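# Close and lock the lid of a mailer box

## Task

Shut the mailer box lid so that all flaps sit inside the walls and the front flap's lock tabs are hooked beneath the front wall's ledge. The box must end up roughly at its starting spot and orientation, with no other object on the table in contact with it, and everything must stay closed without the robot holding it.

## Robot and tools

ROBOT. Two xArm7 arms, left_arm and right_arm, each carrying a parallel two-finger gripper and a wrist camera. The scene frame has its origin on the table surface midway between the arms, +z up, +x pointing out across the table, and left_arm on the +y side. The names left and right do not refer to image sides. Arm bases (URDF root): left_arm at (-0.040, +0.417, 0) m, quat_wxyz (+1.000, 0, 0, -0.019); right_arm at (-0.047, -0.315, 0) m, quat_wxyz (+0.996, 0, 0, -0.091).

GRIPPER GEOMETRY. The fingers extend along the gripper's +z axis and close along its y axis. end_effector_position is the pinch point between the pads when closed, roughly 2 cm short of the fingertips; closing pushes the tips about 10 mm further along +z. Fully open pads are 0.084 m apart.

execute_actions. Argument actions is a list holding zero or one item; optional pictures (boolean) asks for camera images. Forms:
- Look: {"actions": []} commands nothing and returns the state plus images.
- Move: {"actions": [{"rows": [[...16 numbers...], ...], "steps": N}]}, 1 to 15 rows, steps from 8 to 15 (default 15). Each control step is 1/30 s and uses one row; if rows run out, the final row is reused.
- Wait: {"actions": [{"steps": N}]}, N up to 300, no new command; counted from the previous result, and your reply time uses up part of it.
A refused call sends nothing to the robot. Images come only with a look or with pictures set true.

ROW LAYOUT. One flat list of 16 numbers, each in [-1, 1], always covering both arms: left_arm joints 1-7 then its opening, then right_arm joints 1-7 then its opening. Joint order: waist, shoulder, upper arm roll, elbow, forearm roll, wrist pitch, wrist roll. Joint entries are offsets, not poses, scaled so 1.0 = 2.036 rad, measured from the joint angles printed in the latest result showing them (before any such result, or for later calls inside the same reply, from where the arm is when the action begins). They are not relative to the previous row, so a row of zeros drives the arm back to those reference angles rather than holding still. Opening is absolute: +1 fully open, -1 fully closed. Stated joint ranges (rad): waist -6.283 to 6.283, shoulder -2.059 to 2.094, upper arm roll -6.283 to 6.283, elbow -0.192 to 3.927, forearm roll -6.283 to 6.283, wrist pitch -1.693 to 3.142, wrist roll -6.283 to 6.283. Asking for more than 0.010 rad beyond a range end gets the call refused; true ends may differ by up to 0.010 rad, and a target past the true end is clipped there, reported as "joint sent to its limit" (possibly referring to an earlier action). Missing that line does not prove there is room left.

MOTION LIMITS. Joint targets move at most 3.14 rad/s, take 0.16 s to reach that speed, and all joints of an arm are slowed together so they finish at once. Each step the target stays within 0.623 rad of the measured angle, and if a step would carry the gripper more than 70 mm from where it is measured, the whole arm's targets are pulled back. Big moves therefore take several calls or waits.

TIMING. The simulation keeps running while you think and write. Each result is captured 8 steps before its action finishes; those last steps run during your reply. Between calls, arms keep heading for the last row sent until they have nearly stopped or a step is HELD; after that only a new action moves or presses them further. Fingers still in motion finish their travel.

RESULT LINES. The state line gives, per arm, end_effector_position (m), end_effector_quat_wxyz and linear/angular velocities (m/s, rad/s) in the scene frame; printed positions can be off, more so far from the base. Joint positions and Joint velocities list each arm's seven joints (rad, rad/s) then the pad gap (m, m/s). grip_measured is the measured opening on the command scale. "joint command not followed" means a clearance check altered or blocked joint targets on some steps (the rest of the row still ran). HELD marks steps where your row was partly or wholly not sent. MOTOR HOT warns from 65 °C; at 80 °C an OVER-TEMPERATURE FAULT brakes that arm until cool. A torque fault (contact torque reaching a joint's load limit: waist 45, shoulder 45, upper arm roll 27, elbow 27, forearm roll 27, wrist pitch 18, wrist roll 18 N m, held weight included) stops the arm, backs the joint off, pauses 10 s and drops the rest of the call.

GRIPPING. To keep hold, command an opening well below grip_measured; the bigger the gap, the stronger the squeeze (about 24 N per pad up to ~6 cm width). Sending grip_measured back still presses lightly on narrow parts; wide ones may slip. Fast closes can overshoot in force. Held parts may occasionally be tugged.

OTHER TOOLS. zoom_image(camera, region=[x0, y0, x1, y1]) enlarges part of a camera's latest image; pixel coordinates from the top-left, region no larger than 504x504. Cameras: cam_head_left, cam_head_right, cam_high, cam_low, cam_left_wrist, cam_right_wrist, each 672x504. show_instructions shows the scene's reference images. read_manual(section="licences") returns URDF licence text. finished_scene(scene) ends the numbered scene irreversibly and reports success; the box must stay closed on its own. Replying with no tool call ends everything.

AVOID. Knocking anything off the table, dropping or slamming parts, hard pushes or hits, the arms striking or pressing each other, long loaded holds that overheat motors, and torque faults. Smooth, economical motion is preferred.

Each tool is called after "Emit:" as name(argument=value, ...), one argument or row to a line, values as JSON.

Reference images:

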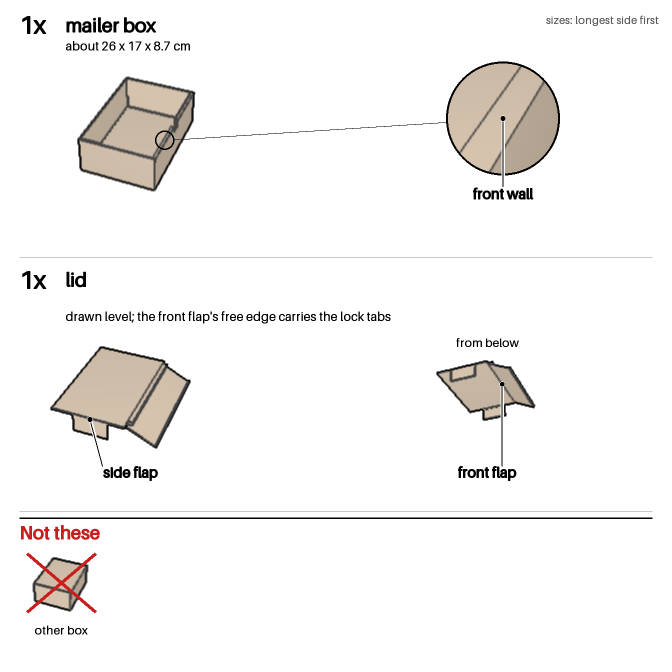

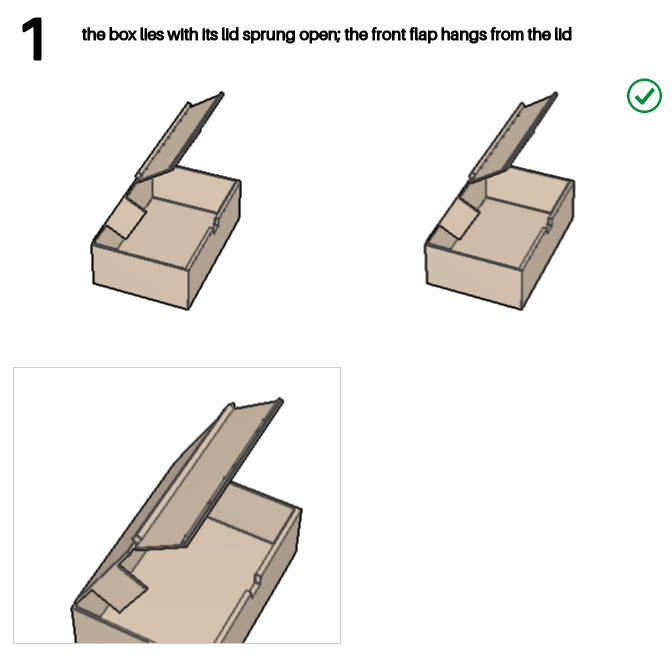

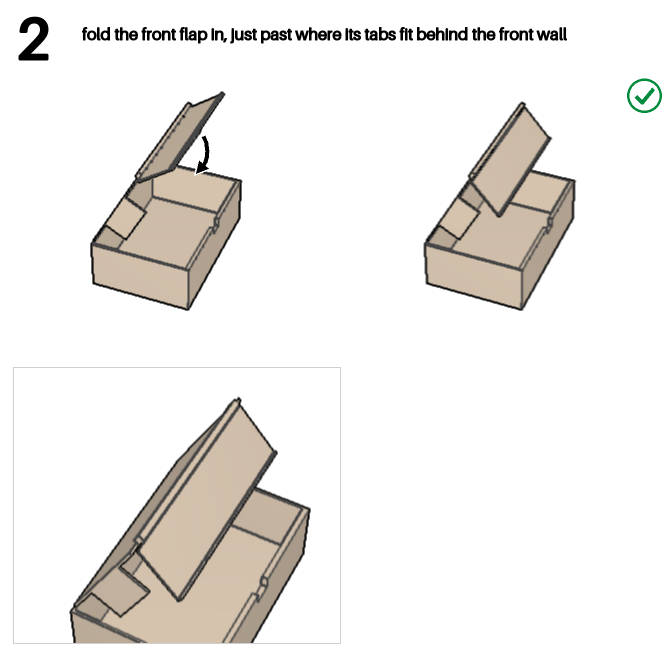

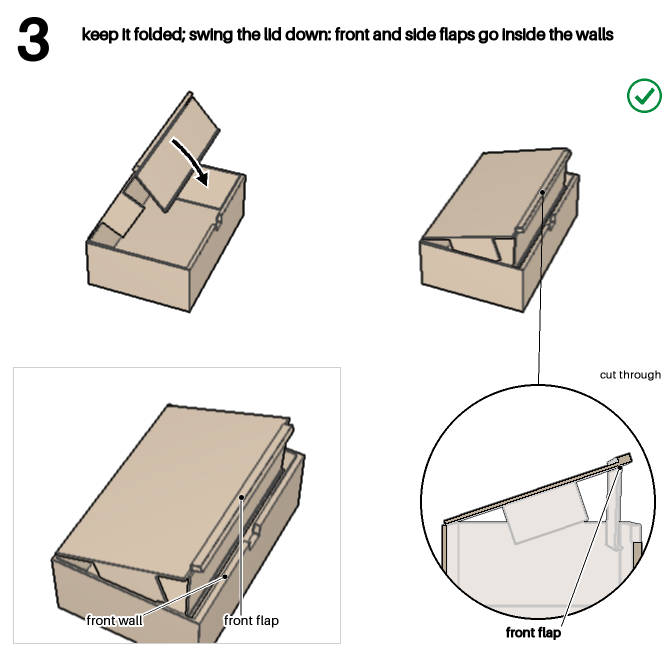

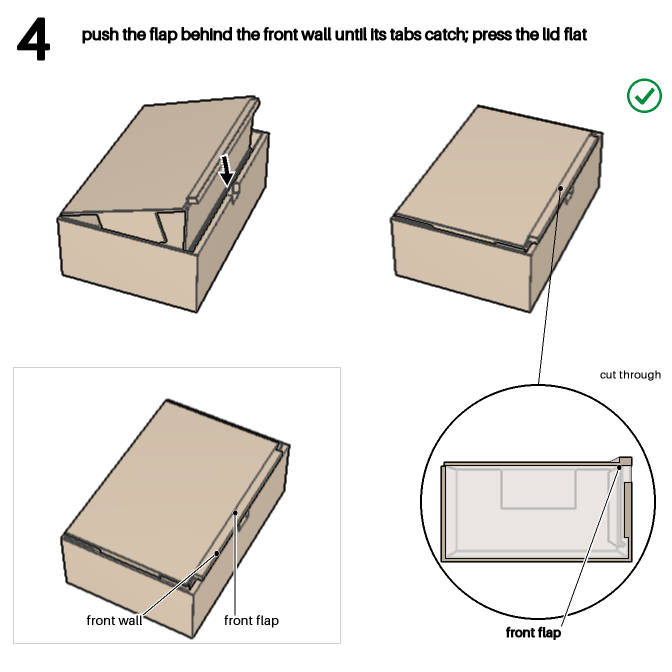

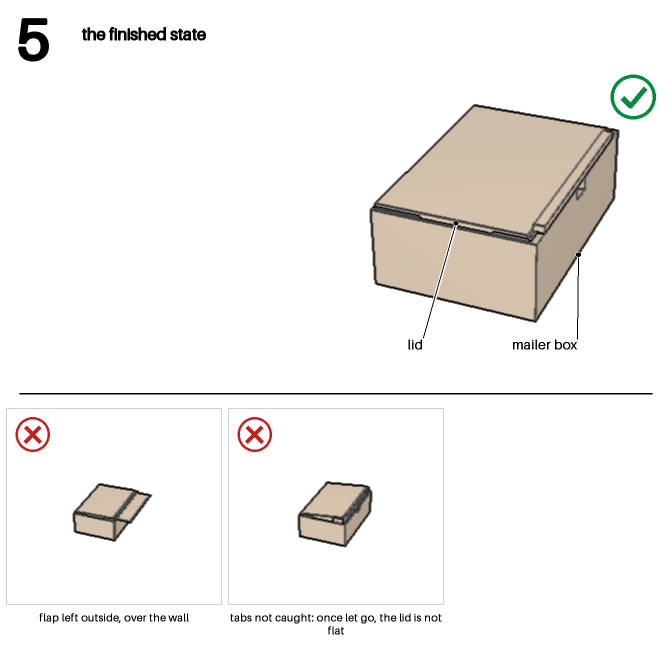

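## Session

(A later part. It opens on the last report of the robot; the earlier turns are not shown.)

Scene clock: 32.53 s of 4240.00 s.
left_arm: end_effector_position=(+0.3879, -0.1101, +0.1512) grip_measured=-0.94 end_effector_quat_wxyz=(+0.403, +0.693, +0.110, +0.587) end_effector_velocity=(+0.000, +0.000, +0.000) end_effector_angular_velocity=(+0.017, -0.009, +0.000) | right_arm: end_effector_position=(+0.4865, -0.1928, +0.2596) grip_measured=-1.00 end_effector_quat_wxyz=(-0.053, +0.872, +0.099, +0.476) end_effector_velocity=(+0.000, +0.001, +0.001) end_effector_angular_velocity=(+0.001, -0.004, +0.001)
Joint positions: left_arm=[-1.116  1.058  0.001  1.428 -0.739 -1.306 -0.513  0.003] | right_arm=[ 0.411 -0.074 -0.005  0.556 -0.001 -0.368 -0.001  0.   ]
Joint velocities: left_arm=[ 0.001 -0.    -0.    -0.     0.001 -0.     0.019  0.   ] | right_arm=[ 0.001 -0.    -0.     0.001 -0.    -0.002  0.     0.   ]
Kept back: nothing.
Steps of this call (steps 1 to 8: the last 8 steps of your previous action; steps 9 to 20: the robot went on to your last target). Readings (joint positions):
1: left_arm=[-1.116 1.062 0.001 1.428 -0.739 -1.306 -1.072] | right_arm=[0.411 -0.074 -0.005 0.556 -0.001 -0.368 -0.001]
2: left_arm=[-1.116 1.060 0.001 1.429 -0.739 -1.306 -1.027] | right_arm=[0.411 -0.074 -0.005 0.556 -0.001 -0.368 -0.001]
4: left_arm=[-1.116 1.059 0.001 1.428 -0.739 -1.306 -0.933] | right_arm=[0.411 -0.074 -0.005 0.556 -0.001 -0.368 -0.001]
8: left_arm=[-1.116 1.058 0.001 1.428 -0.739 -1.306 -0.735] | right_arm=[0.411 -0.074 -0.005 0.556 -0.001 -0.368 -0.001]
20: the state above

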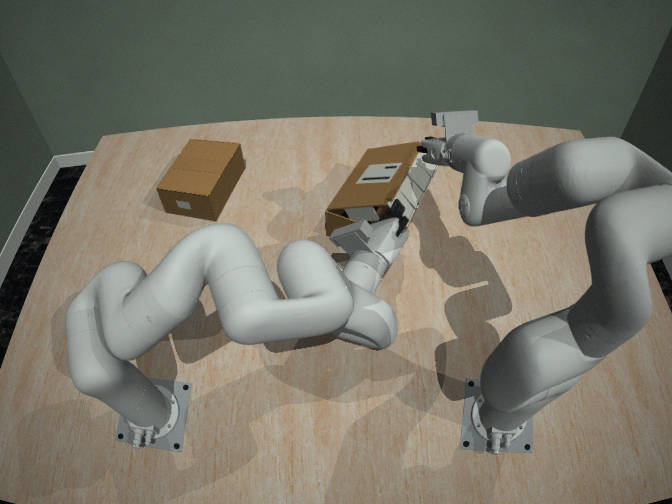

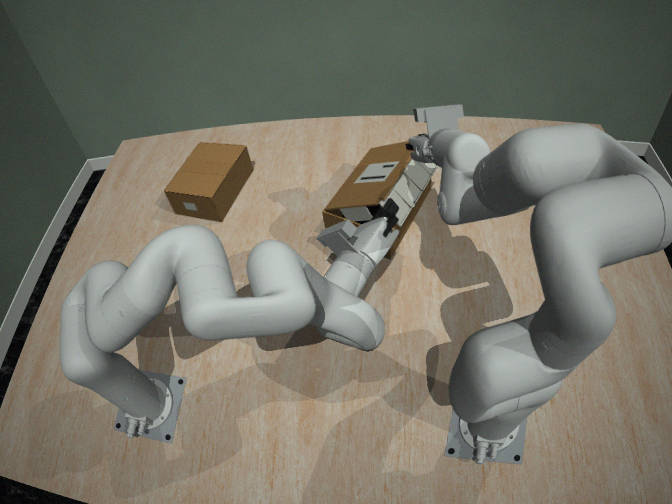

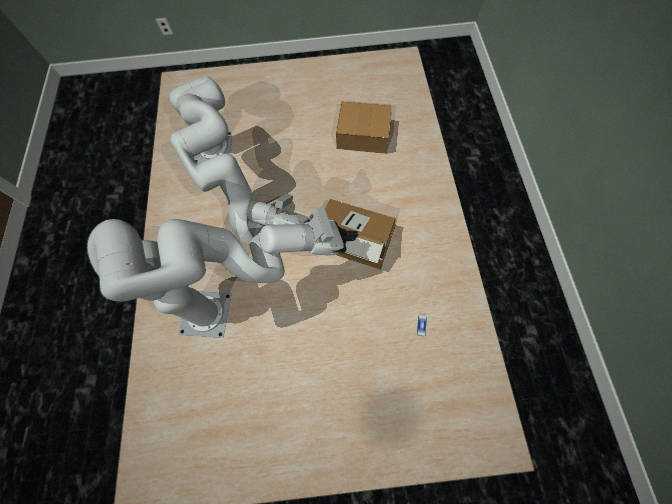

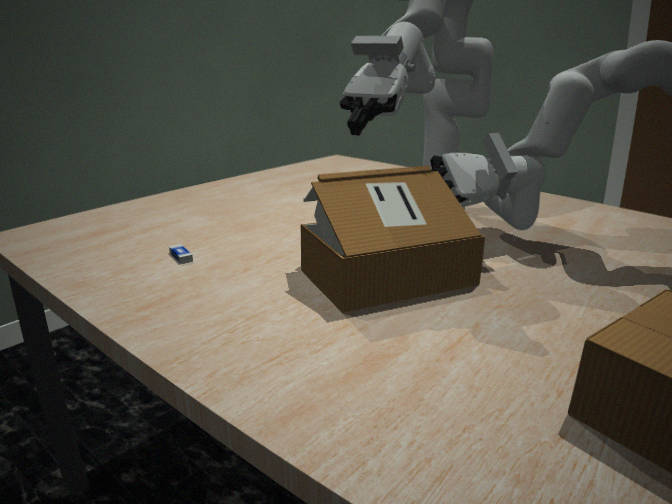

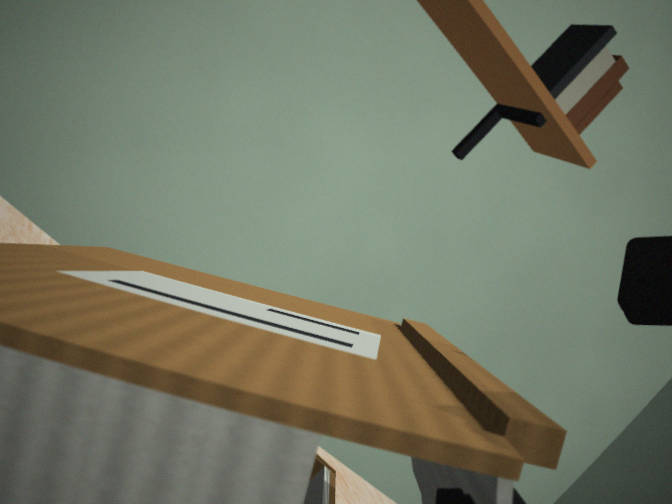

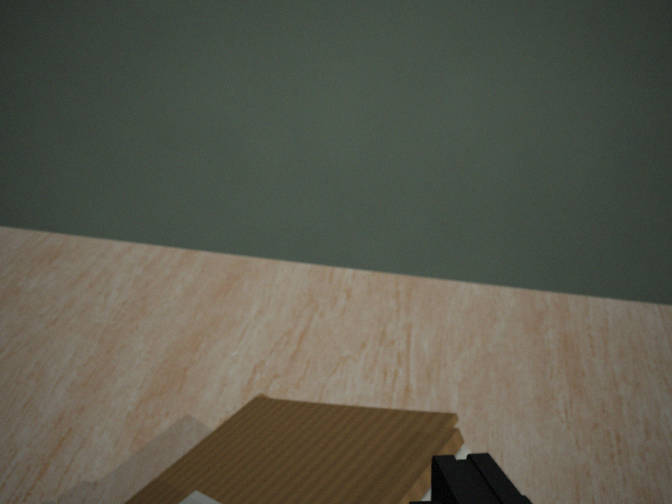

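Emit:
execute_actions(
  actions=[
    {"rows":[[0,0,0,0,0,0,0.03,-1,0,0,0,0,0,0,0,-1],[0,0,0,0,0,0,0.06,-1,0,0,0,0,0,0,0,-1],[0,0,0,0,0,0,0.09,-1,0,0,0,0,0,0,0,-1],[0,0,0,0,0,0,0.12,-1,0,0,0,0,0,0,0,-1],[0,0,0,0,0,0,0.15,-1,0,0,0,0,0,0,0,-1],[0,0,0,0,0,0,0.18,-1,0,0,0,0,0,0,0,-1],[0,0,0,0,0,0,0.21,-1,0,0,0,0,0,0,0,-1],[0,0,0,0,0,0,0.24,-1,0,0,0,0,0,0,0,-1],[0,0,0,0,0,0,0.27,-1,0,0,0,0,0,0,0,-1],[0,0,0,0,0,0,0.29,-1,0,0,0,0,0,0,0,-1]]},
  ],
)

Emit:
execute_actions(
  actions=[
    {"steps":12},
  ],
)

Emit:
execute_actions(
  actions=[
    {"rows":[[-0.002,0.005,0,0.005,-0.003,0.011,0.03,-1,0,0,0,0,0,0,0,-1],[-0.002,0.005,0,0.005,-0.003,0.011,0.03,-1,0,0,0,0,0,0,0,-1],[-0.002,0.005,0,0.005,-0.003,0.011,0.03,-1,0,0,0,0,0,0,0,-1],[-0.005,0.01,0,0.009,-0.006,0.022,0.06,-1,0,0,0,0,0,0,0,-1],[-0.005,0.01,0,0.009,-0.006,0.022,0.06,-1,0,0,0,0,0,0,0,-1],[-0.005,0.01,0,0.009,-0.006,0.022,0.06,-1,0,0,0,0,0,0,0,-1],[-0.007,0.015,0,0.014,-0.009,0.034,0.085,-1,0,0,0,0,0,0,0,-1]]},
  ],
)

Emit:
execute_actions(
  actions=[
    {"steps":20},
  ],
  pictures=true,
)

Scene clock: 33.77 s of 4240.00 s.
left_arm: end_effector_position=(+0.3879, -0.1100, +0.1512) grip_measured=-0.94 end_effector_quat_wxyz=(+0.351, +0.700, +0.049, +0.620) end_effector_velocity=(+0.001, +0.000, +0.000) end_effector_angular_velocity=(+1.283, -0.612, +0.022) | right_arm: end_effector_position=(+0.4865, -0.1928, +0.2596) grip_measured=-1.00 end_effector_quat_wxyz=(-0.053, +0.872, +0.099, +0.476) end_effector_velocity=(-0.000, +0.001, +0.000) end_effector_angular_velocity=(+0.001, +0.000, +0.002)
Joint positions: left_arm=[-1.116  1.058  0.001  1.428 -0.739 -1.306 -0.339  0.003] | right_arm=[ 0.411 -0.074 -0.005  0.556 -0.001 -0.368 -0.001  0.   ]
Joint velocities: left_arm=[ 0.002 -0.    -0.001  0.     0.    -0.     1.422  0.   ] | right_arm=[ 0.003 -0.     0.    -0.     0.     0.     0.001  0.   ]
Steps of this call (steps 1 to 30: the robot went on to your last target; steps 31 to 37: the first 7 steps of this action). Readings (joint positions):
31: left_arm=[-1.116 1.058 0.001 1.428 -0.739 -1.306 -0.511] | right_arm=[0.411 -0.074 -0.005 0.556 -0.001 -0.368 -0.001]
32: left_arm=[-1.116 1.058 0.001 1.428 -0.739 -1.306 -0.503] | right_arm=[0.411 -0.074 -0.005 0.556 -0.001 -0.368 -0.001]
34: left_arm=[-1.116 1.058 0.001 1.428 -0.739 -1.306 -0.460] | right_arm=[0.411 -0.074 -0.005 0.556 -0.001 -0.368 -0.001]
37: the state above

Scene clock: 34.17 s of 4240.00 s.
left_arm: end_effector_position=(+0.3879, -0.1101, +0.1513) grip_measured=-0.94 end_effector_quat_wxyz=(+0.217, +0.695, -0.095, +0.678) end_effector_velocity=(+0.001, +0.001, -0.000) end_effector_angular_velocity=(+0.081, -0.037, +0.004) | right_arm: end_effector_position=(+0.4865, -0.1928, +0.2596) grip_measured=-1.00 end_effector_quat_wxyz=(-0.053, +0.872, +0.099, +0.476) end_effector_velocity=(-0.000, +0.000, +0.000) end_effector_angular_velocity=(-0.000, +0.001, +0.000)
Joint positions: left_arm=[-1.116  1.058  0.001  1.428 -0.739 -1.306  0.071  0.003] | right_arm=[ 0.411 -0.074 -0.005  0.556 -0.001 -0.368 -0.001  0.   ]
Joint velocities: left_arm=[ 0.001  0.     0.    -0.    -0.002  0.001  0.089 -0.   ] | right_arm=[ 0.    -0.002 -0.     0.     0.     0.003  0.     0.   ]
Kept back: nothing.
Steps of this call (steps 1 to 8: the last 8 steps of your previous action; steps 9 to 12: the robot went on to your last target). Readings (joint positions):
1: left_arm=[-1.116 1.058 0.001 1.428 -0.739 -1.306 -0.290] | right_arm=[0.411 -0.074 -0.005 0.556 -0.001 -0.368 -0.001]
2: left_arm=[-1.116 1.058 0.001 1.428 -0.739 -1.306 -0.237] | right_arm=[0.411 -0.074 -0.005 0.556 -0.001 -0.368 -0.001]
4: left_arm=[-1.116 1.058 0.001 1.428 -0.739 -1.306 -0.127] | right_arm=[0.411 -0.074 -0.005 0.556 -0.001 -0.368 -0.001]
8: left_arm=[-1.116 1.058 0.001 1.428 -0.739 -1.306 0.035] | right_arm=[0.411 -0.074 -0.005 0.556 -0.001 -0.368 -0.001]
12: the state above

Scene clock: 34.40 s of 4240.00 s.
left_arm: end_effector_position=(+0.3869, -0.1149, +0.1387) grip_measured=-0.94 end_effector_quat_wxyz=(+0.188, +0.702, -0.128, +0.675) end_effector_velocity=(-0.013, -0.030, -0.091) end_effector_angular_velocity=(+0.558, -0.016, -0.059) | right_arm: end_effector_position=(+0.4865, -0.1928, +0.2596) grip_measured=-1.00 end_effector_quat_wxyz=(-0.053, +0.872, +0.099, +0.476) end_effector_velocity=(-0.000, +0.000, +0.001) end_effector_angular_velocity=(+0.001, -0.001, +0.001)
Joint positions: left_arm=[-1.123  1.072  0.001  1.442 -0.747 -1.275  0.157  0.003] | right_arm=[ 0.411 -0.074 -0.005  0.556 -0.001 -0.368 -0.001  0.   ]
Joint velocities: left_arm=[-0.049  0.097 -0.004  0.07  -0.054  0.201  0.51   0.   ] | right_arm=[ 0.    -0.001  0.     0.    -0.001  0.     0.001  0.   ]
Steps of this call (steps 1 to 7: the first 7 steps of this action). Readings (joint positions):
1: left_arm=[-1.116 1.058 0.001 1.428 -0.739 -1.306 0.074] | right_arm=[0.411 -0.074 -0.005 0.556 -0.001 -0.368 -0.001]
2: left_arm=[-1.117 1.059 0.001 1.430 -0.740 -1.304 0.082] | right_arm=[0.411 -0.074 -0.005 0.556 -0.001 -0.368 -0.001]
4: left_arm=[-1.118 1.063 0.001 1.434 -0.742 -1.294 0.106] | right_arm=[0.411 -0.074 -0.005 0.556 -0.001 -0.368 -0.001]
7: the state above

Scene clock: 35.07 s of 4240.00 s.
left_arm: end_effector_position=(+0.3865, -0.1198, +0.1248) grip_measured=-0.94 end_effector_quat_wxyz=(+0.158, +0.708, -0.163, +0.669) end_effector_velocity=(-0.003, -0.001, -0.006) end_effector_angular_velocity=(+0.009, +0.009, -0.005) | right_arm: end_effector_position=(+0.4865, -0.1928, +0.2596) grip_measured=-1.00 end_effector_quat_wxyz=(-0.053, +0.872, +0.099, +0.476) end_effector_velocity=(+0.000, -0.000, +0.000) end_effector_angular_velocity=(+0.001, -0.001, -0.002)
Joint positions: left_arm=[-1.13   1.088  0.001  1.457 -0.757 -1.238  0.244  0.003] | right_arm=[ 0.411 -0.074 -0.005  0.556 -0.001 -0.368 -0.001  0.   ]
Joint velocities: left_arm=[-0.002  0.005 -0.004 -0.004  0.     0.003  0.001 -0.   ] | right_arm=[-0.001 -0.001 -0.     0.     0.001  0.     0.001  0.   ]
Kept back: nothing.
Steps of this call (steps 1 to 8: the last 8 steps of your previous action; steps 9 to 20: the robot went on to your last target). Readings (joint positions):
1: left_arm=[-1.125 1.075 0.000 1.444 -0.749 -1.267 0.175] | right_arm=[0.411 -0.074 -0.005 0.556 -0.001 -0.368 -0.001]
2: left_arm=[-1.126 1.078 0.002 1.449 -0.752 -1.262 0.194] | right_arm=[0.411 -0.074 -0.005 0.556 -0.001 -0.368 -0.001]
4: left_arm=[-1.128 1.080 0.003 1.457 -0.755 -1.252 0.221] | right_arm=[0.411 -0.074 -0.005 0.556 -0.001 -0.368 -0.001]
8: left_arm=[-1.129 1.082 0.004 1.461 -0.757 -1.244 0.240] | right_arm=[0.411 -0.074 -0.005 0.556 -0.001 -0.368 -0.001]
20: the state above

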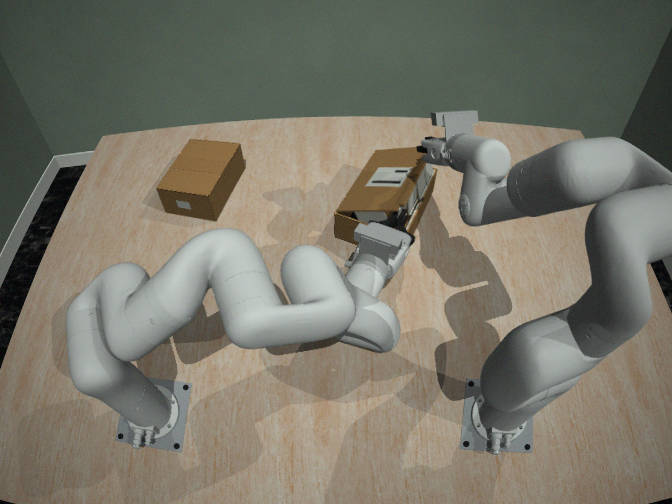

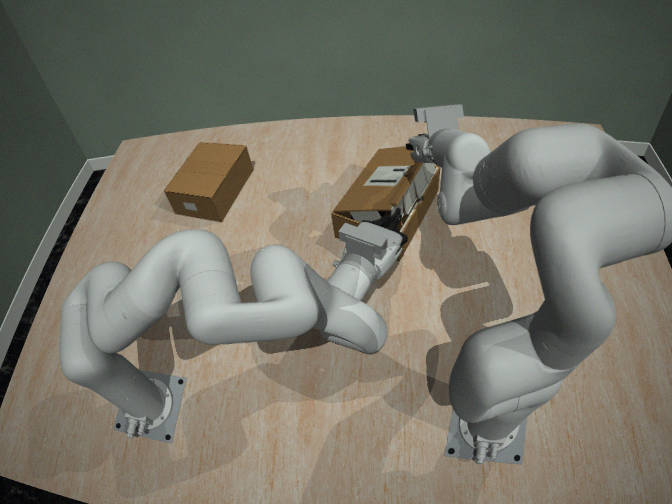

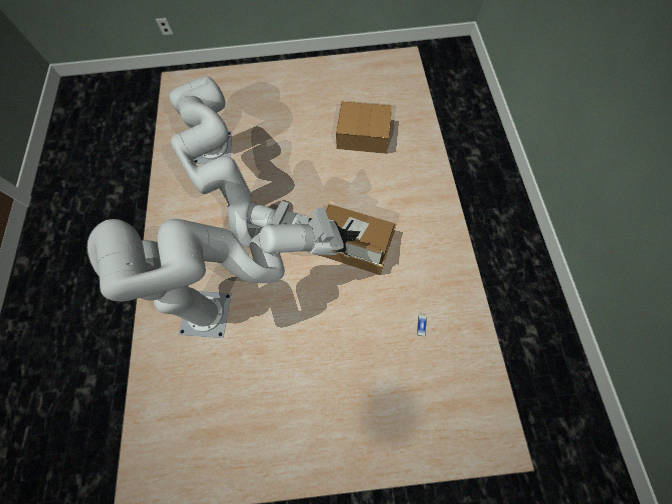

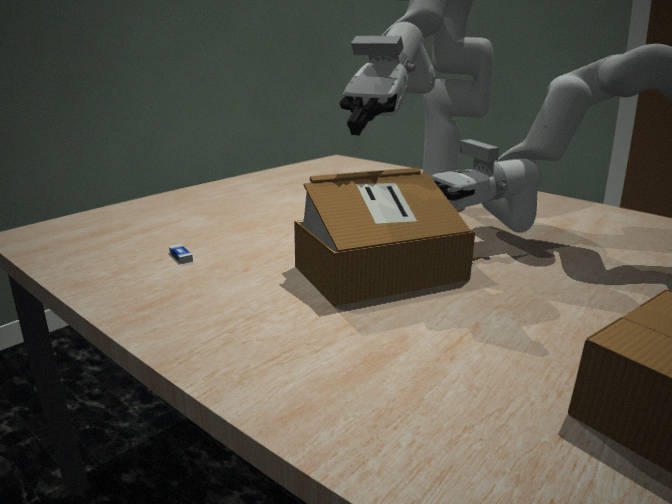

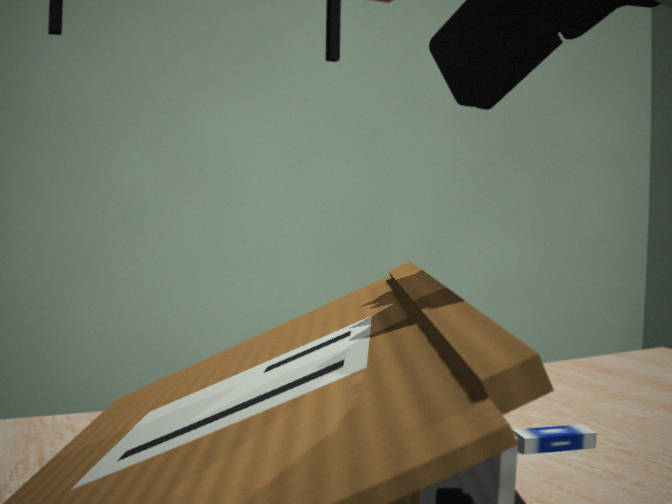

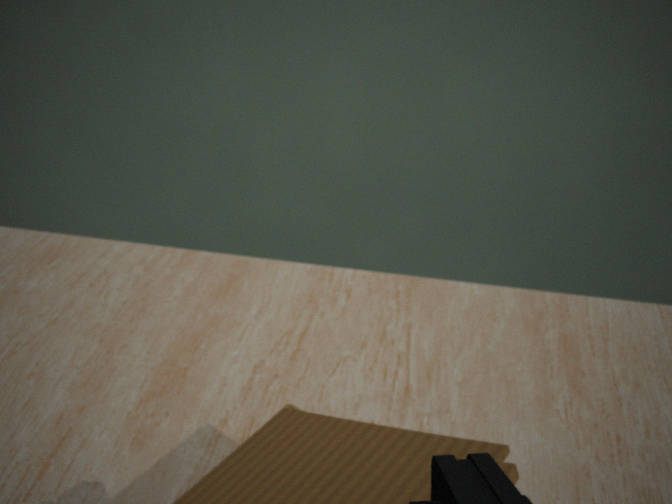

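Emit:
execute_actions(
  actions=[
    {"rows":[[0,0,0,0,0,0,0,-1,0.03,0.12,0,0.019,0,-0.10,0,-1]]},
  ],
)

Emit:
execute_actions(
  actions=[
    {"steps":12},
  ],
)

Emit:
execute_actions(
  actions=[
    {"rows":[[0,0,0,0,0,0,0,-1,0,0.02,0,0,0,-0.02,0,-1],[0,0,0,0,0,0,0,-1,0,0.02,0,0,0,-0.02,0,-1],[0,0,0,0,0,0,0,-1,0,0.02,0,0,0,-0.02,0,-1],[0,0,0,0,0,0,0,-1,0,0.035,0,0,0,-0.035,0,-1],[0,0,0,0,0,0,0,-1,0,0.035,0,0,0,-0.035,0,-1],[0,0,0,0,0,0,0,-1,0,0.035,0,0,0,-0.035,0,-1],[0,0,0,0,0,0,0,-0.85,0,0.05,0,0,0,-0.05,0,-1]]},
  ],
)

Emit:
execute_actions(
  actions=[
    {"steps":20},
  ],
  pictures=true,
)

Scene clock: 35.93 s of 4240.00 s.
left_arm: end_effector_position=(+0.3861, -0.1199, +0.1242) grip_measured=-0.94 end_effector_quat_wxyz=(+0.158, +0.708, -0.163, +0.668) end_effector_velocity=(+0.001, +0.000, +0.001) end_effector_angular_velocity=(-0.000, -0.001, +0.001) | right_arm: end_effector_position=(+0.4936, -0.1635, +0.2078) grip_measured=-1.00 end_effector_quat_wxyz=(-0.064, +0.872, +0.120, +0.471) end_effector_velocity=(-0.041, +0.166, -0.360) end_effector_angular_velocity=(-0.073, +0.252, +0.310)
Joint positions: left_arm=[-1.13   1.088  0.001  1.457 -0.757 -1.238  0.244  0.003] | right_arm=[ 0.457  0.114 -0.004  0.584 -0.001 -0.52  -0.001  0.   ]
Joint velocities: left_arm=[-0.    -0.     0.002  0.001 -0.     0.001  0.     0.   ] | right_arm=[ 0.248  0.975  0.053  0.036 -0.01  -0.677 -0.001  0.   ]
Steps of this call (steps 1 to 15: the robot went on to your last target; steps 16 to 19: nothing new was sent; steps 20 to 26: the first 7 steps of this action). Readings (joint positions):
20: left_arm=[-1.130 1.088 0.001 1.457 -0.757 -1.238 0.244] | right_arm=[0.411 -0.074 -0.005 0.556 -0.001 -0.369 -0.001]
21: left_arm=[-1.130 1.088 0.001 1.457 -0.757 -1.238 0.244] | right_arm=[0.412 -0.068 -0.006 0.558 -0.001 -0.376 -0.001]
23: left_arm=[-1.130 1.088 0.001 1.457 -0.757 -1.238 0.244] | right_arm=[0.426 -0.015 -0.007 0.570 -0.000 -0.425 -0.001]
26: the state above

Scene clock: 36.33 s of 4240.00 s.
left_arm: end_effector_position=(+0.3863, -0.1198, +0.1243) grip_measured=-0.94 end_effector_quat_wxyz=(+0.158, +0.708, -0.163, +0.668) end_effector_velocity=(-0.000, -0.000, +0.000) end_effector_angular_velocity=(-0.001, +0.000, -0.000) | right_arm: end_effector_position=(+0.4954, -0.1557, +0.1946) grip_measured=-1.00 end_effector_quat_wxyz=(-0.067, +0.869, +0.126, +0.474) end_effector_velocity=(-0.002, +0.002, -0.005) end_effector_angular_velocity=(-0.002, +0.008, +0.003)
Joint positions: left_arm=[-1.13   1.088  0.001  1.457 -0.757 -1.238  0.244  0.003] | right_arm=[ 0.472  0.169 -0.005  0.595 -0.001 -0.571 -0.001  0.   ]
Joint velocities: left_arm=[-0. -0. -0.  0.  0.  0. -0. -0.] | right_arm=[ 0.001  0.008  0.002 -0.003 -0.    -0.002  0.001  0.   ]
Kept back: nothing.
Steps of this call (steps 1 to 8: the last 8 steps of your previous action; steps 9 to 12: the robot went on to your last target). Readings (joint positions):
1: left_arm=[-1.130 1.088 0.001 1.457 -0.757 -1.238 0.244] | right_arm=[0.464 0.140 -0.002 0.585 -0.001 -0.539 -0.001]
2: left_arm=[-1.130 1.088 0.001 1.457 -0.757 -1.238 0.244] | right_arm=[0.468 0.155 -0.002 0.586 -0.001 -0.551 -0.001]
4: left_arm=[-1.130 1.088 0.001 1.457 -0.757 -1.238 0.244] | right_arm=[0.471 0.165 -0.004 0.590 -0.001 -0.563 -0.001]
8: left_arm=[-1.130 1.088 0.001 1.457 -0.757 -1.238 0.244] | right_arm=[0.471 0.167 -0.006 0.595 -0.000 -0.571 -0.001]
12: the state above

Scene clock: 36.57 s of 4240.00 s.
left_arm: end_effector_position=(+0.3863, -0.1198, +0.1242) grip_measured=-0.94 end_effector_quat_wxyz=(+0.158, +0.708, -0.163, +0.668) end_effector_velocity=(+0.006, +0.006, +0.001) end_effector_angular_velocity=(+0.003, -0.012, +0.013) | right_arm: end_effector_position=(+0.4955, -0.1554, +0.1791) grip_measured=-1.00 end_effector_quat_wxyz=(-0.067, +0.868, +0.126, +0.475) end_effector_velocity=(+0.028, +0.029, -0.007) end_effector_angular_velocity=(+0.054, -0.179, +0.039)
Joint positions: left_arm=[-1.13   1.088  0.001  1.457 -0.757 -1.238  0.244  0.003] | right_arm=[ 0.472  0.222 -0.005  0.596 -0.001 -0.627 -0.001  0.   ]
Joint velocities: left_arm=[ 0.005  0.003  0.01   0.001 -0.001 -0.006 -0.    -0.   ] | right_arm=[ 0.009  0.229  0.023  0.087 -0.008 -0.329  0.001  0.   ]
Steps of this call (steps 1 to 7: the first 7 steps of this action). Readings (joint positions):
1: left_arm=[-1.130 1.088 0.001 1.457 -0.757 -1.238 0.244] | right_arm=[0.472 0.169 -0.005 0.595 -0.001 -0.572 -0.001]
2: left_arm=[-1.130 1.088 0.001 1.457 -0.757 -1.238 0.244] | right_arm=[0.472 0.174 -0.005 0.595 -0.001 -0.578 -0.001]
4: left_arm=[-1.130 1.088 0.001 1.457 -0.757 -1.238 0.244] | right_arm=[0.471 0.191 -0.005 0.596 -0.001 -0.595 -0.001]
7: the state above

Scene clock: 37.23 s of 4240.00 s.
left_arm: end_effector_position=(+0.3861, -0.1199, +0.1240) grip_measured=-0.87 end_effector_quat_wxyz=(+0.158, +0.708, -0.163, +0.668) end_effector_velocity=(+0.002, +0.001, +0.003) end_effector_angular_velocity=(-0.003, -0.004, +0.003) | right_arm: end_effector_position=(+0.4982, -0.1533, +0.1735) grip_measured=-1.00 end_effector_quat_wxyz=(-0.070, +0.862, +0.126, +0.486) end_effector_velocity=(+0.001, -0.001, +0.001) end_effector_angular_velocity=(+0.001, -0.003, -0.003)
Joint positions: left_arm=[-1.13   1.088  0.001  1.457 -0.757 -1.238  0.244  0.006] | right_arm=[ 0.472  0.265 -0.004  0.604 -0.001 -0.686 -0.001  0.   ]
Joint velocities: left_arm=[ 0.001 -0.002  0.002  0.001 -0.    -0.002 -0.     0.   ] | right_arm=[-0.001 -0.002 -0.001 -0.     0.001 -0.002  0.001  0.   ]
Kept back: nothing.
Steps of this call (steps 1 to 8: the last 8 steps of your previous action; steps 9 to 20: the robot went on to your last target). Readings (joint positions):
1: left_arm=[-1.130 1.088 0.001 1.457 -0.757 -1.236 0.244] | right_arm=[0.472 0.230 -0.004 0.598 -0.001 -0.638 -0.001]
2: left_arm=[-1.130 1.090 -0.001 1.454 -0.757 -1.234 0.244] | right_arm=[0.472 0.240 -0.004 0.601 -0.001 -0.650 -0.001]
4: left_arm=[-1.132 1.095 -0.004 1.450 -0.757 -1.232 0.244] | right_arm=[0.473 0.253 -0.003 0.604 -0.001 -0.668 -0.001]
8: left_arm=[-1.132 1.093 -0.002 1.454 -0.757 -1.234 0.244] | right_arm=[0.473 0.262 -0.003 0.604 -0.001 -0.680 -0.001]
20: the state above

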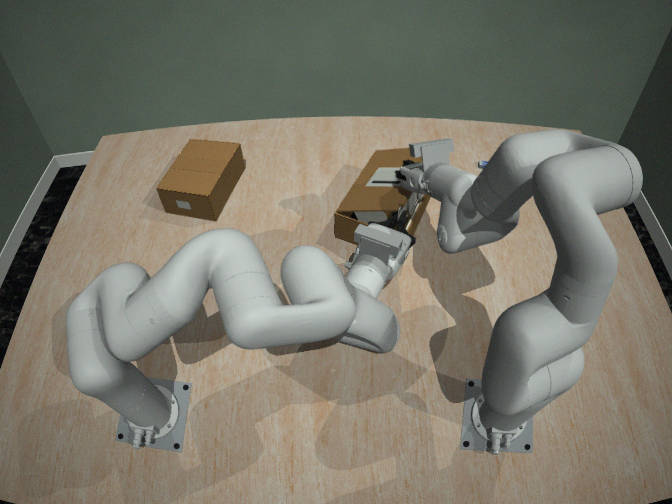

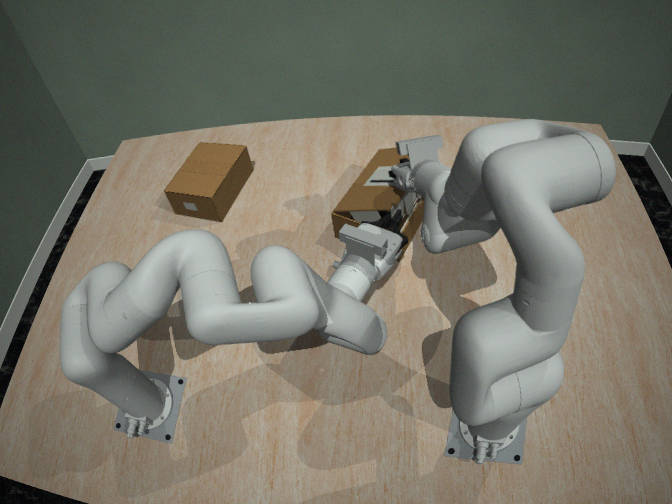

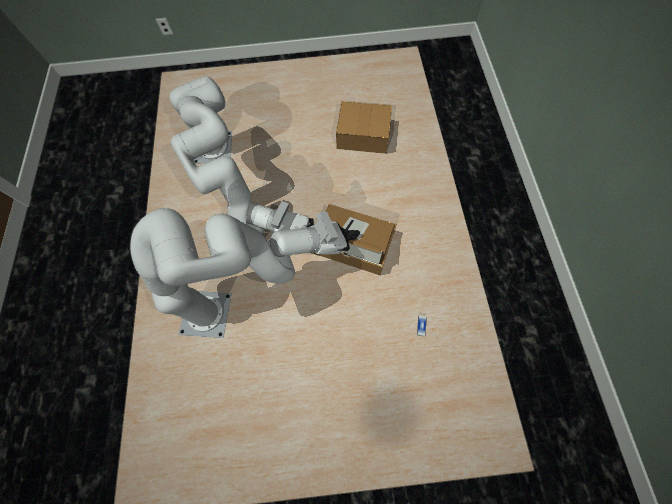

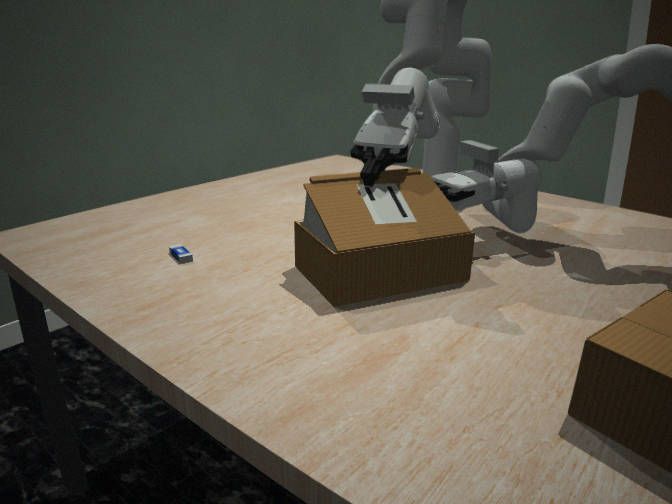

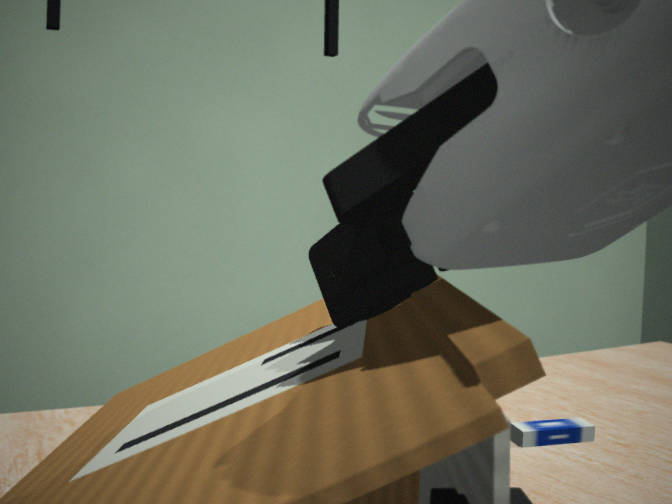

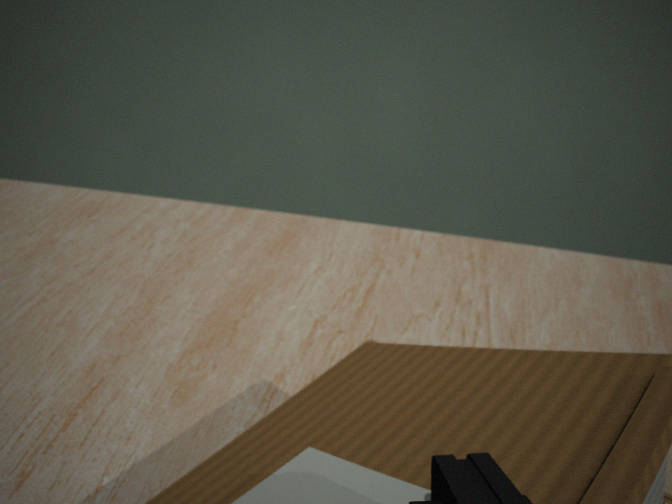

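Emit:
execute_actions(
  actions=[
    {"rows":[[0,0,0,0,0,0,0,-0.55,0,-0.006,0,0,0,0.004,0,-1]]},
  ],
)

Emit:
execute_actions(
  actions=[
    {"rows":[[0,0,0,0,0,0,0,-0.55,0,0.012,0,0,0,-0.012,0,-1],[0,0,0,0,0,0,0,-0.55,0,0.012,0,0,0,-0.012,0,-1],[0,0,0,0,0,0,0,-0.55,0,0.012,0,0,0,-0.012,0,-1],[0,0,0,0,0,0,0,-0.55,0,0.024,0,0,0,-0.024,0,-1]]},
  ],
)

Emit:
execute_actions(
  actions=[
    {"steps":15},
  ],
  pictures=true,
)

Scene clock: 37.83 s of 4240.00 s.
left_arm: end_effector_position=(+0.3858, -0.1203, +0.1244) grip_measured=-0.58 end_effector_quat_wxyz=(+0.159, +0.708, -0.163, +0.668) end_effector_velocity=(+0.001, +0.002, -0.002) end_effector_angular_velocity=(+0.005, +0.002, +0.003) | right_arm: end_effector_position=(+0.4990, -0.1568, +0.1757) grip_measured=-1.00 end_effector_quat_wxyz=(-0.068, +0.863, +0.123, +0.486) end_effector_velocity=(-0.002, +0.002, +0.002) end_effector_angular_velocity=(-0.003, +0.009, +0.004)
Joint positions: left_arm=[-1.13   1.088  0.001  1.457 -0.757 -1.238  0.244  0.019] | right_arm=[ 0.47   0.257 -0.008  0.603  0.    -0.679 -0.001  0.   ]
Joint velocities: left_arm=[ 0.001  0.002  0.002 -0.003 -0.002  0.001 -0.     0.006] | right_arm=[ 0.001 -0.018  0.003 -0.005  0.001  0.024 -0.001  0.   ]
Steps of this call (steps 1 to 11: the robot went on to your last target; steps 12 to 18: the first 7 steps of this action). Readings (joint positions):
12: left_arm=[-1.130 1.088 0.001 1.457 -0.757 -1.238 0.244] | right_arm=[0.472 0.265 -0.004 0.604 -0.001 -0.686 -0.001]
13: left_arm=[-1.130 1.088 0.001 1.457 -0.757 -1.238 0.244] | right_arm=[0.472 0.263 -0.004 0.605 -0.001 -0.686 -0.001]
15: left_arm=[-1.130 1.088 0.001 1.458 -0.757 -1.238 0.244] | right_arm=[0.471 0.260 -0.006 0.604 -0.000 -0.682 -0.001]
18: the state above

Scene clock: 38.33 s of 4240.00 s.
left_arm: end_effector_position=(+0.3860, -0.1200, +0.1241) grip_measured=-0.57 end_effector_quat_wxyz=(+0.158, +0.708, -0.163, +0.668) end_effector_velocity=(-0.001, -0.000, -0.001) end_effector_angular_velocity=(-0.000, +0.003, -0.001) | right_arm: end_effector_position=(+0.5002, -0.1542, +0.1717) grip_measured=-1.00 end_effector_quat_wxyz=(-0.070, +0.859, +0.124, +0.493) end_effector_velocity=(+0.010, +0.011, -0.014) end_effector_angular_velocity=(+0.029, -0.098, +0.015)
Joint positions: left_arm=[-1.13   1.088  0.001  1.457 -0.757 -1.238  0.244  0.019] | right_arm=[ 0.471  0.286 -0.005  0.609 -0.001 -0.718 -0.001  0.   ]
Joint velocities: left_arm=[-0.     0.    -0.002 -0.    -0.001  0.001 -0.    -0.   ] | right_arm=[ 0.006  0.151  0.007  0.039 -0.002 -0.213 -0.001  0.   ]
Steps of this call (steps 1 to 8: the last 8 steps of your previous action; steps 9 to 15: the first 7 steps of this action, its rows measured from where the robot was after step 8). Readings (joint positions):
8: left_arm=[-1.130 1.088 0.001 1.457 -0.757 -1.238 0.244] | right_arm=[0.471 0.254 -0.007 0.602 -0.000 -0.677 -0.001]
9: left_arm=[-1.130 1.088 0.001 1.457 -0.757 -1.238 0.244] | right_arm=[0.471 0.255 -0.007 0.602 -0.000 -0.677 -0.001]
10: left_arm=[-1.130 1.088 0.001 1.457 -0.757 -1.238 0.244] | right_arm=[0.471 0.257 -0.007 0.603 -0.000 -0.681 -0.001]
12: left_arm=[-1.130 1.088 0.001 1.457 -0.757 -1.238 0.244] | right_arm=[0.471 0.267 -0.006 0.605 -0.000 -0.693 -0.001]
15: the state above

Scene clock: 38.83 s of 4240.00 s.
left_arm: end_effector_position=(+0.3860, -0.1200, +0.1241) grip_measured=-0.57 end_effector_quat_wxyz=(+0.158, +0.708, -0.163, +0.668) end_effector_velocity=(+0.001, +0.000, +0.000) end_effector_angular_velocity=(-0.000, -0.001, +0.000) | right_arm: end_effector_position=(+0.5013, -0.1539, +0.1709) grip_measured=-1.00 end_effector_quat_wxyz=(-0.070, +0.856, +0.124, +0.497) end_effector_velocity=(+0.000, -0.001, -0.001) end_effector_angular_velocity=(+0.000, +0.002, -0.003)
Joint positions: left_arm=[-1.13   1.088  0.001  1.457 -0.757 -1.238  0.244  0.019] | right_arm=[ 0.472  0.298 -0.005  0.612 -0.001 -0.738 -0.001  0.   ]
Joint velocities: left_arm=[ 0.    -0.     0.002  0.     0.001 -0.    -0.001 -0.   ] | right_arm=[-0.     0.001 -0.001 -0.     0.001  0.001  0.001  0.   ]
Kept back: nothing.
Steps of this call (steps 1 to 8: the last 8 steps of your previous action; steps 9 to 15: the robot went on to your last target). Readings (joint positions):
1: left_arm=[-1.130 1.088 0.001 1.457 -0.757 -1.238 0.244] | right_arm=[0.472 0.290 -0.005 0.610 -0.001 -0.724 -0.001]
2: left_arm=[-1.130 1.088 0.001 1.457 -0.757 -1.238 0.244] | right_arm=[0.472 0.293 -0.005 0.611 -0.001 -0.729 -0.001]
4: left_arm=[-1.130 1.088 0.001 1.457 -0.757 -1.238 0.244] | right_arm=[0.472 0.297 -0.005 0.612 -0.001 -0.734 -0.001]
8: left_arm=[-1.130 1.088 0.001 1.457 -0.757 -1.238 0.244] | right_arm=[0.472 0.298 -0.005 0.612 -0.001 -0.738 -0.001]
15: the state above

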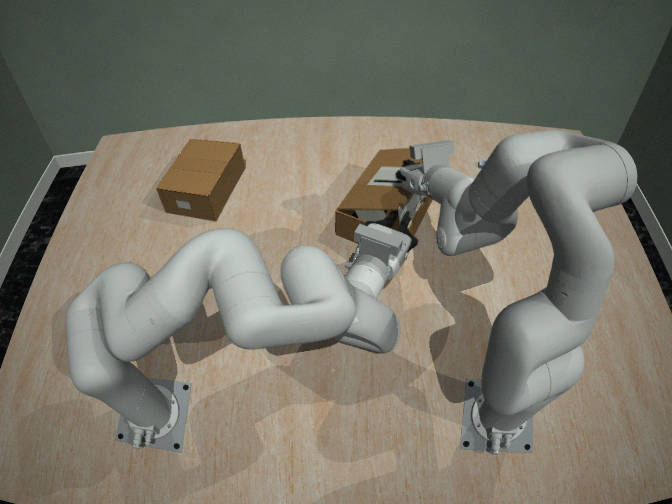

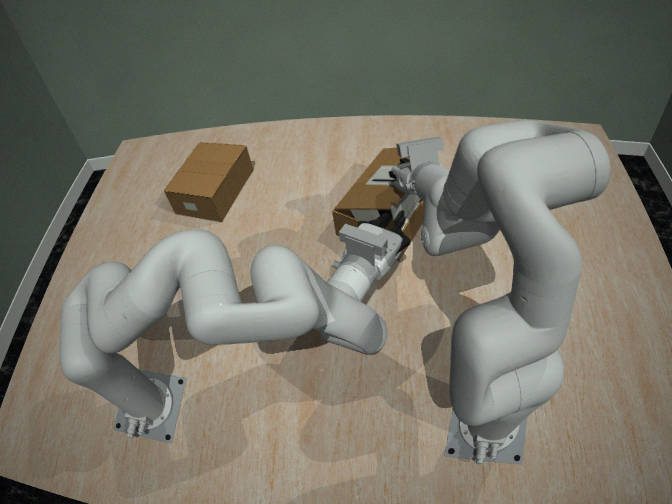

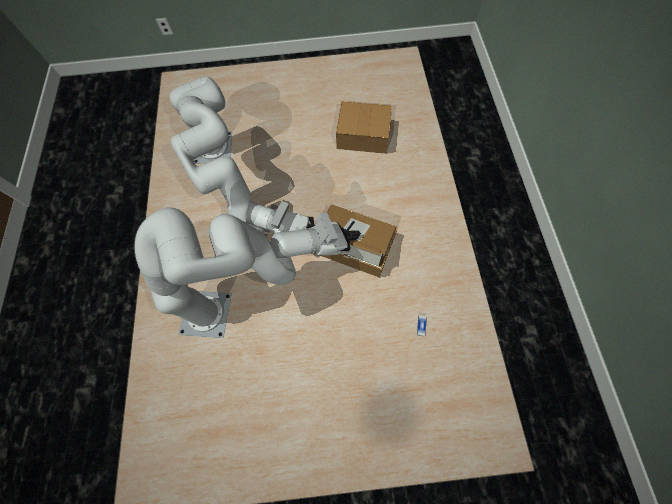

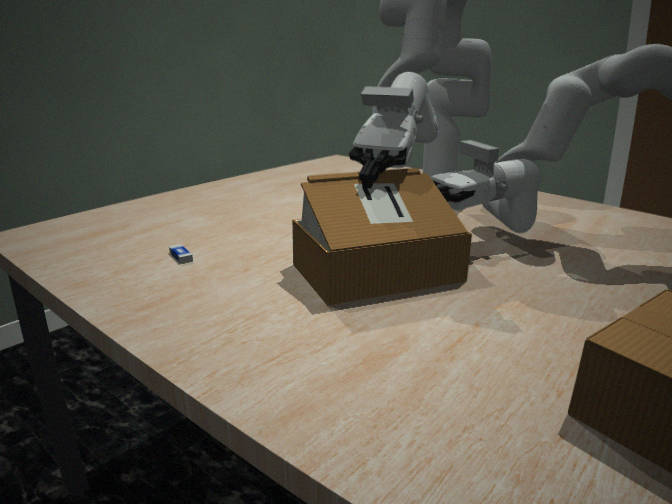

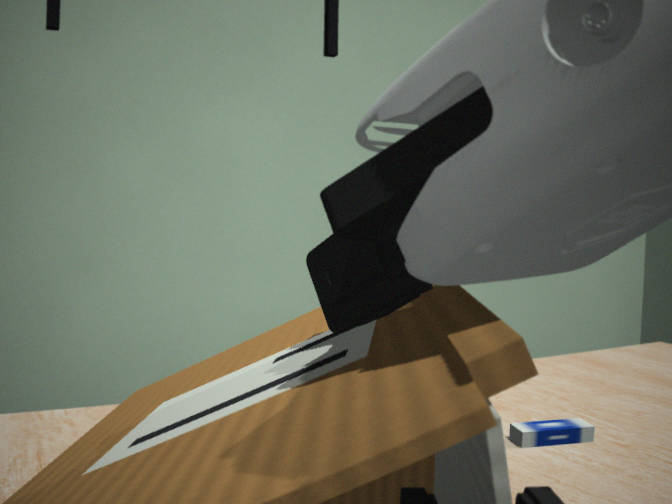

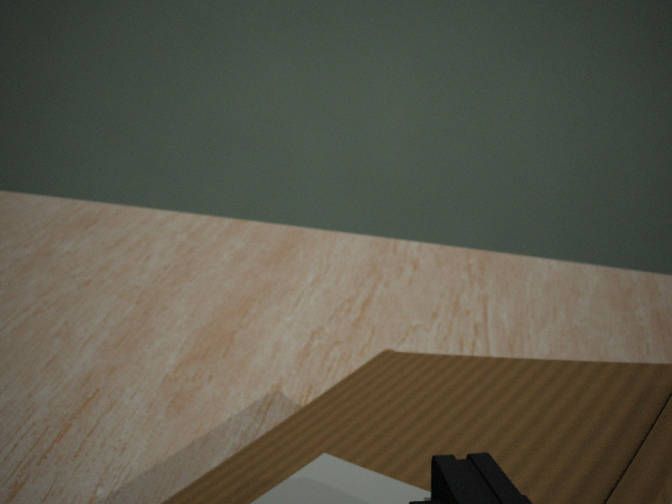

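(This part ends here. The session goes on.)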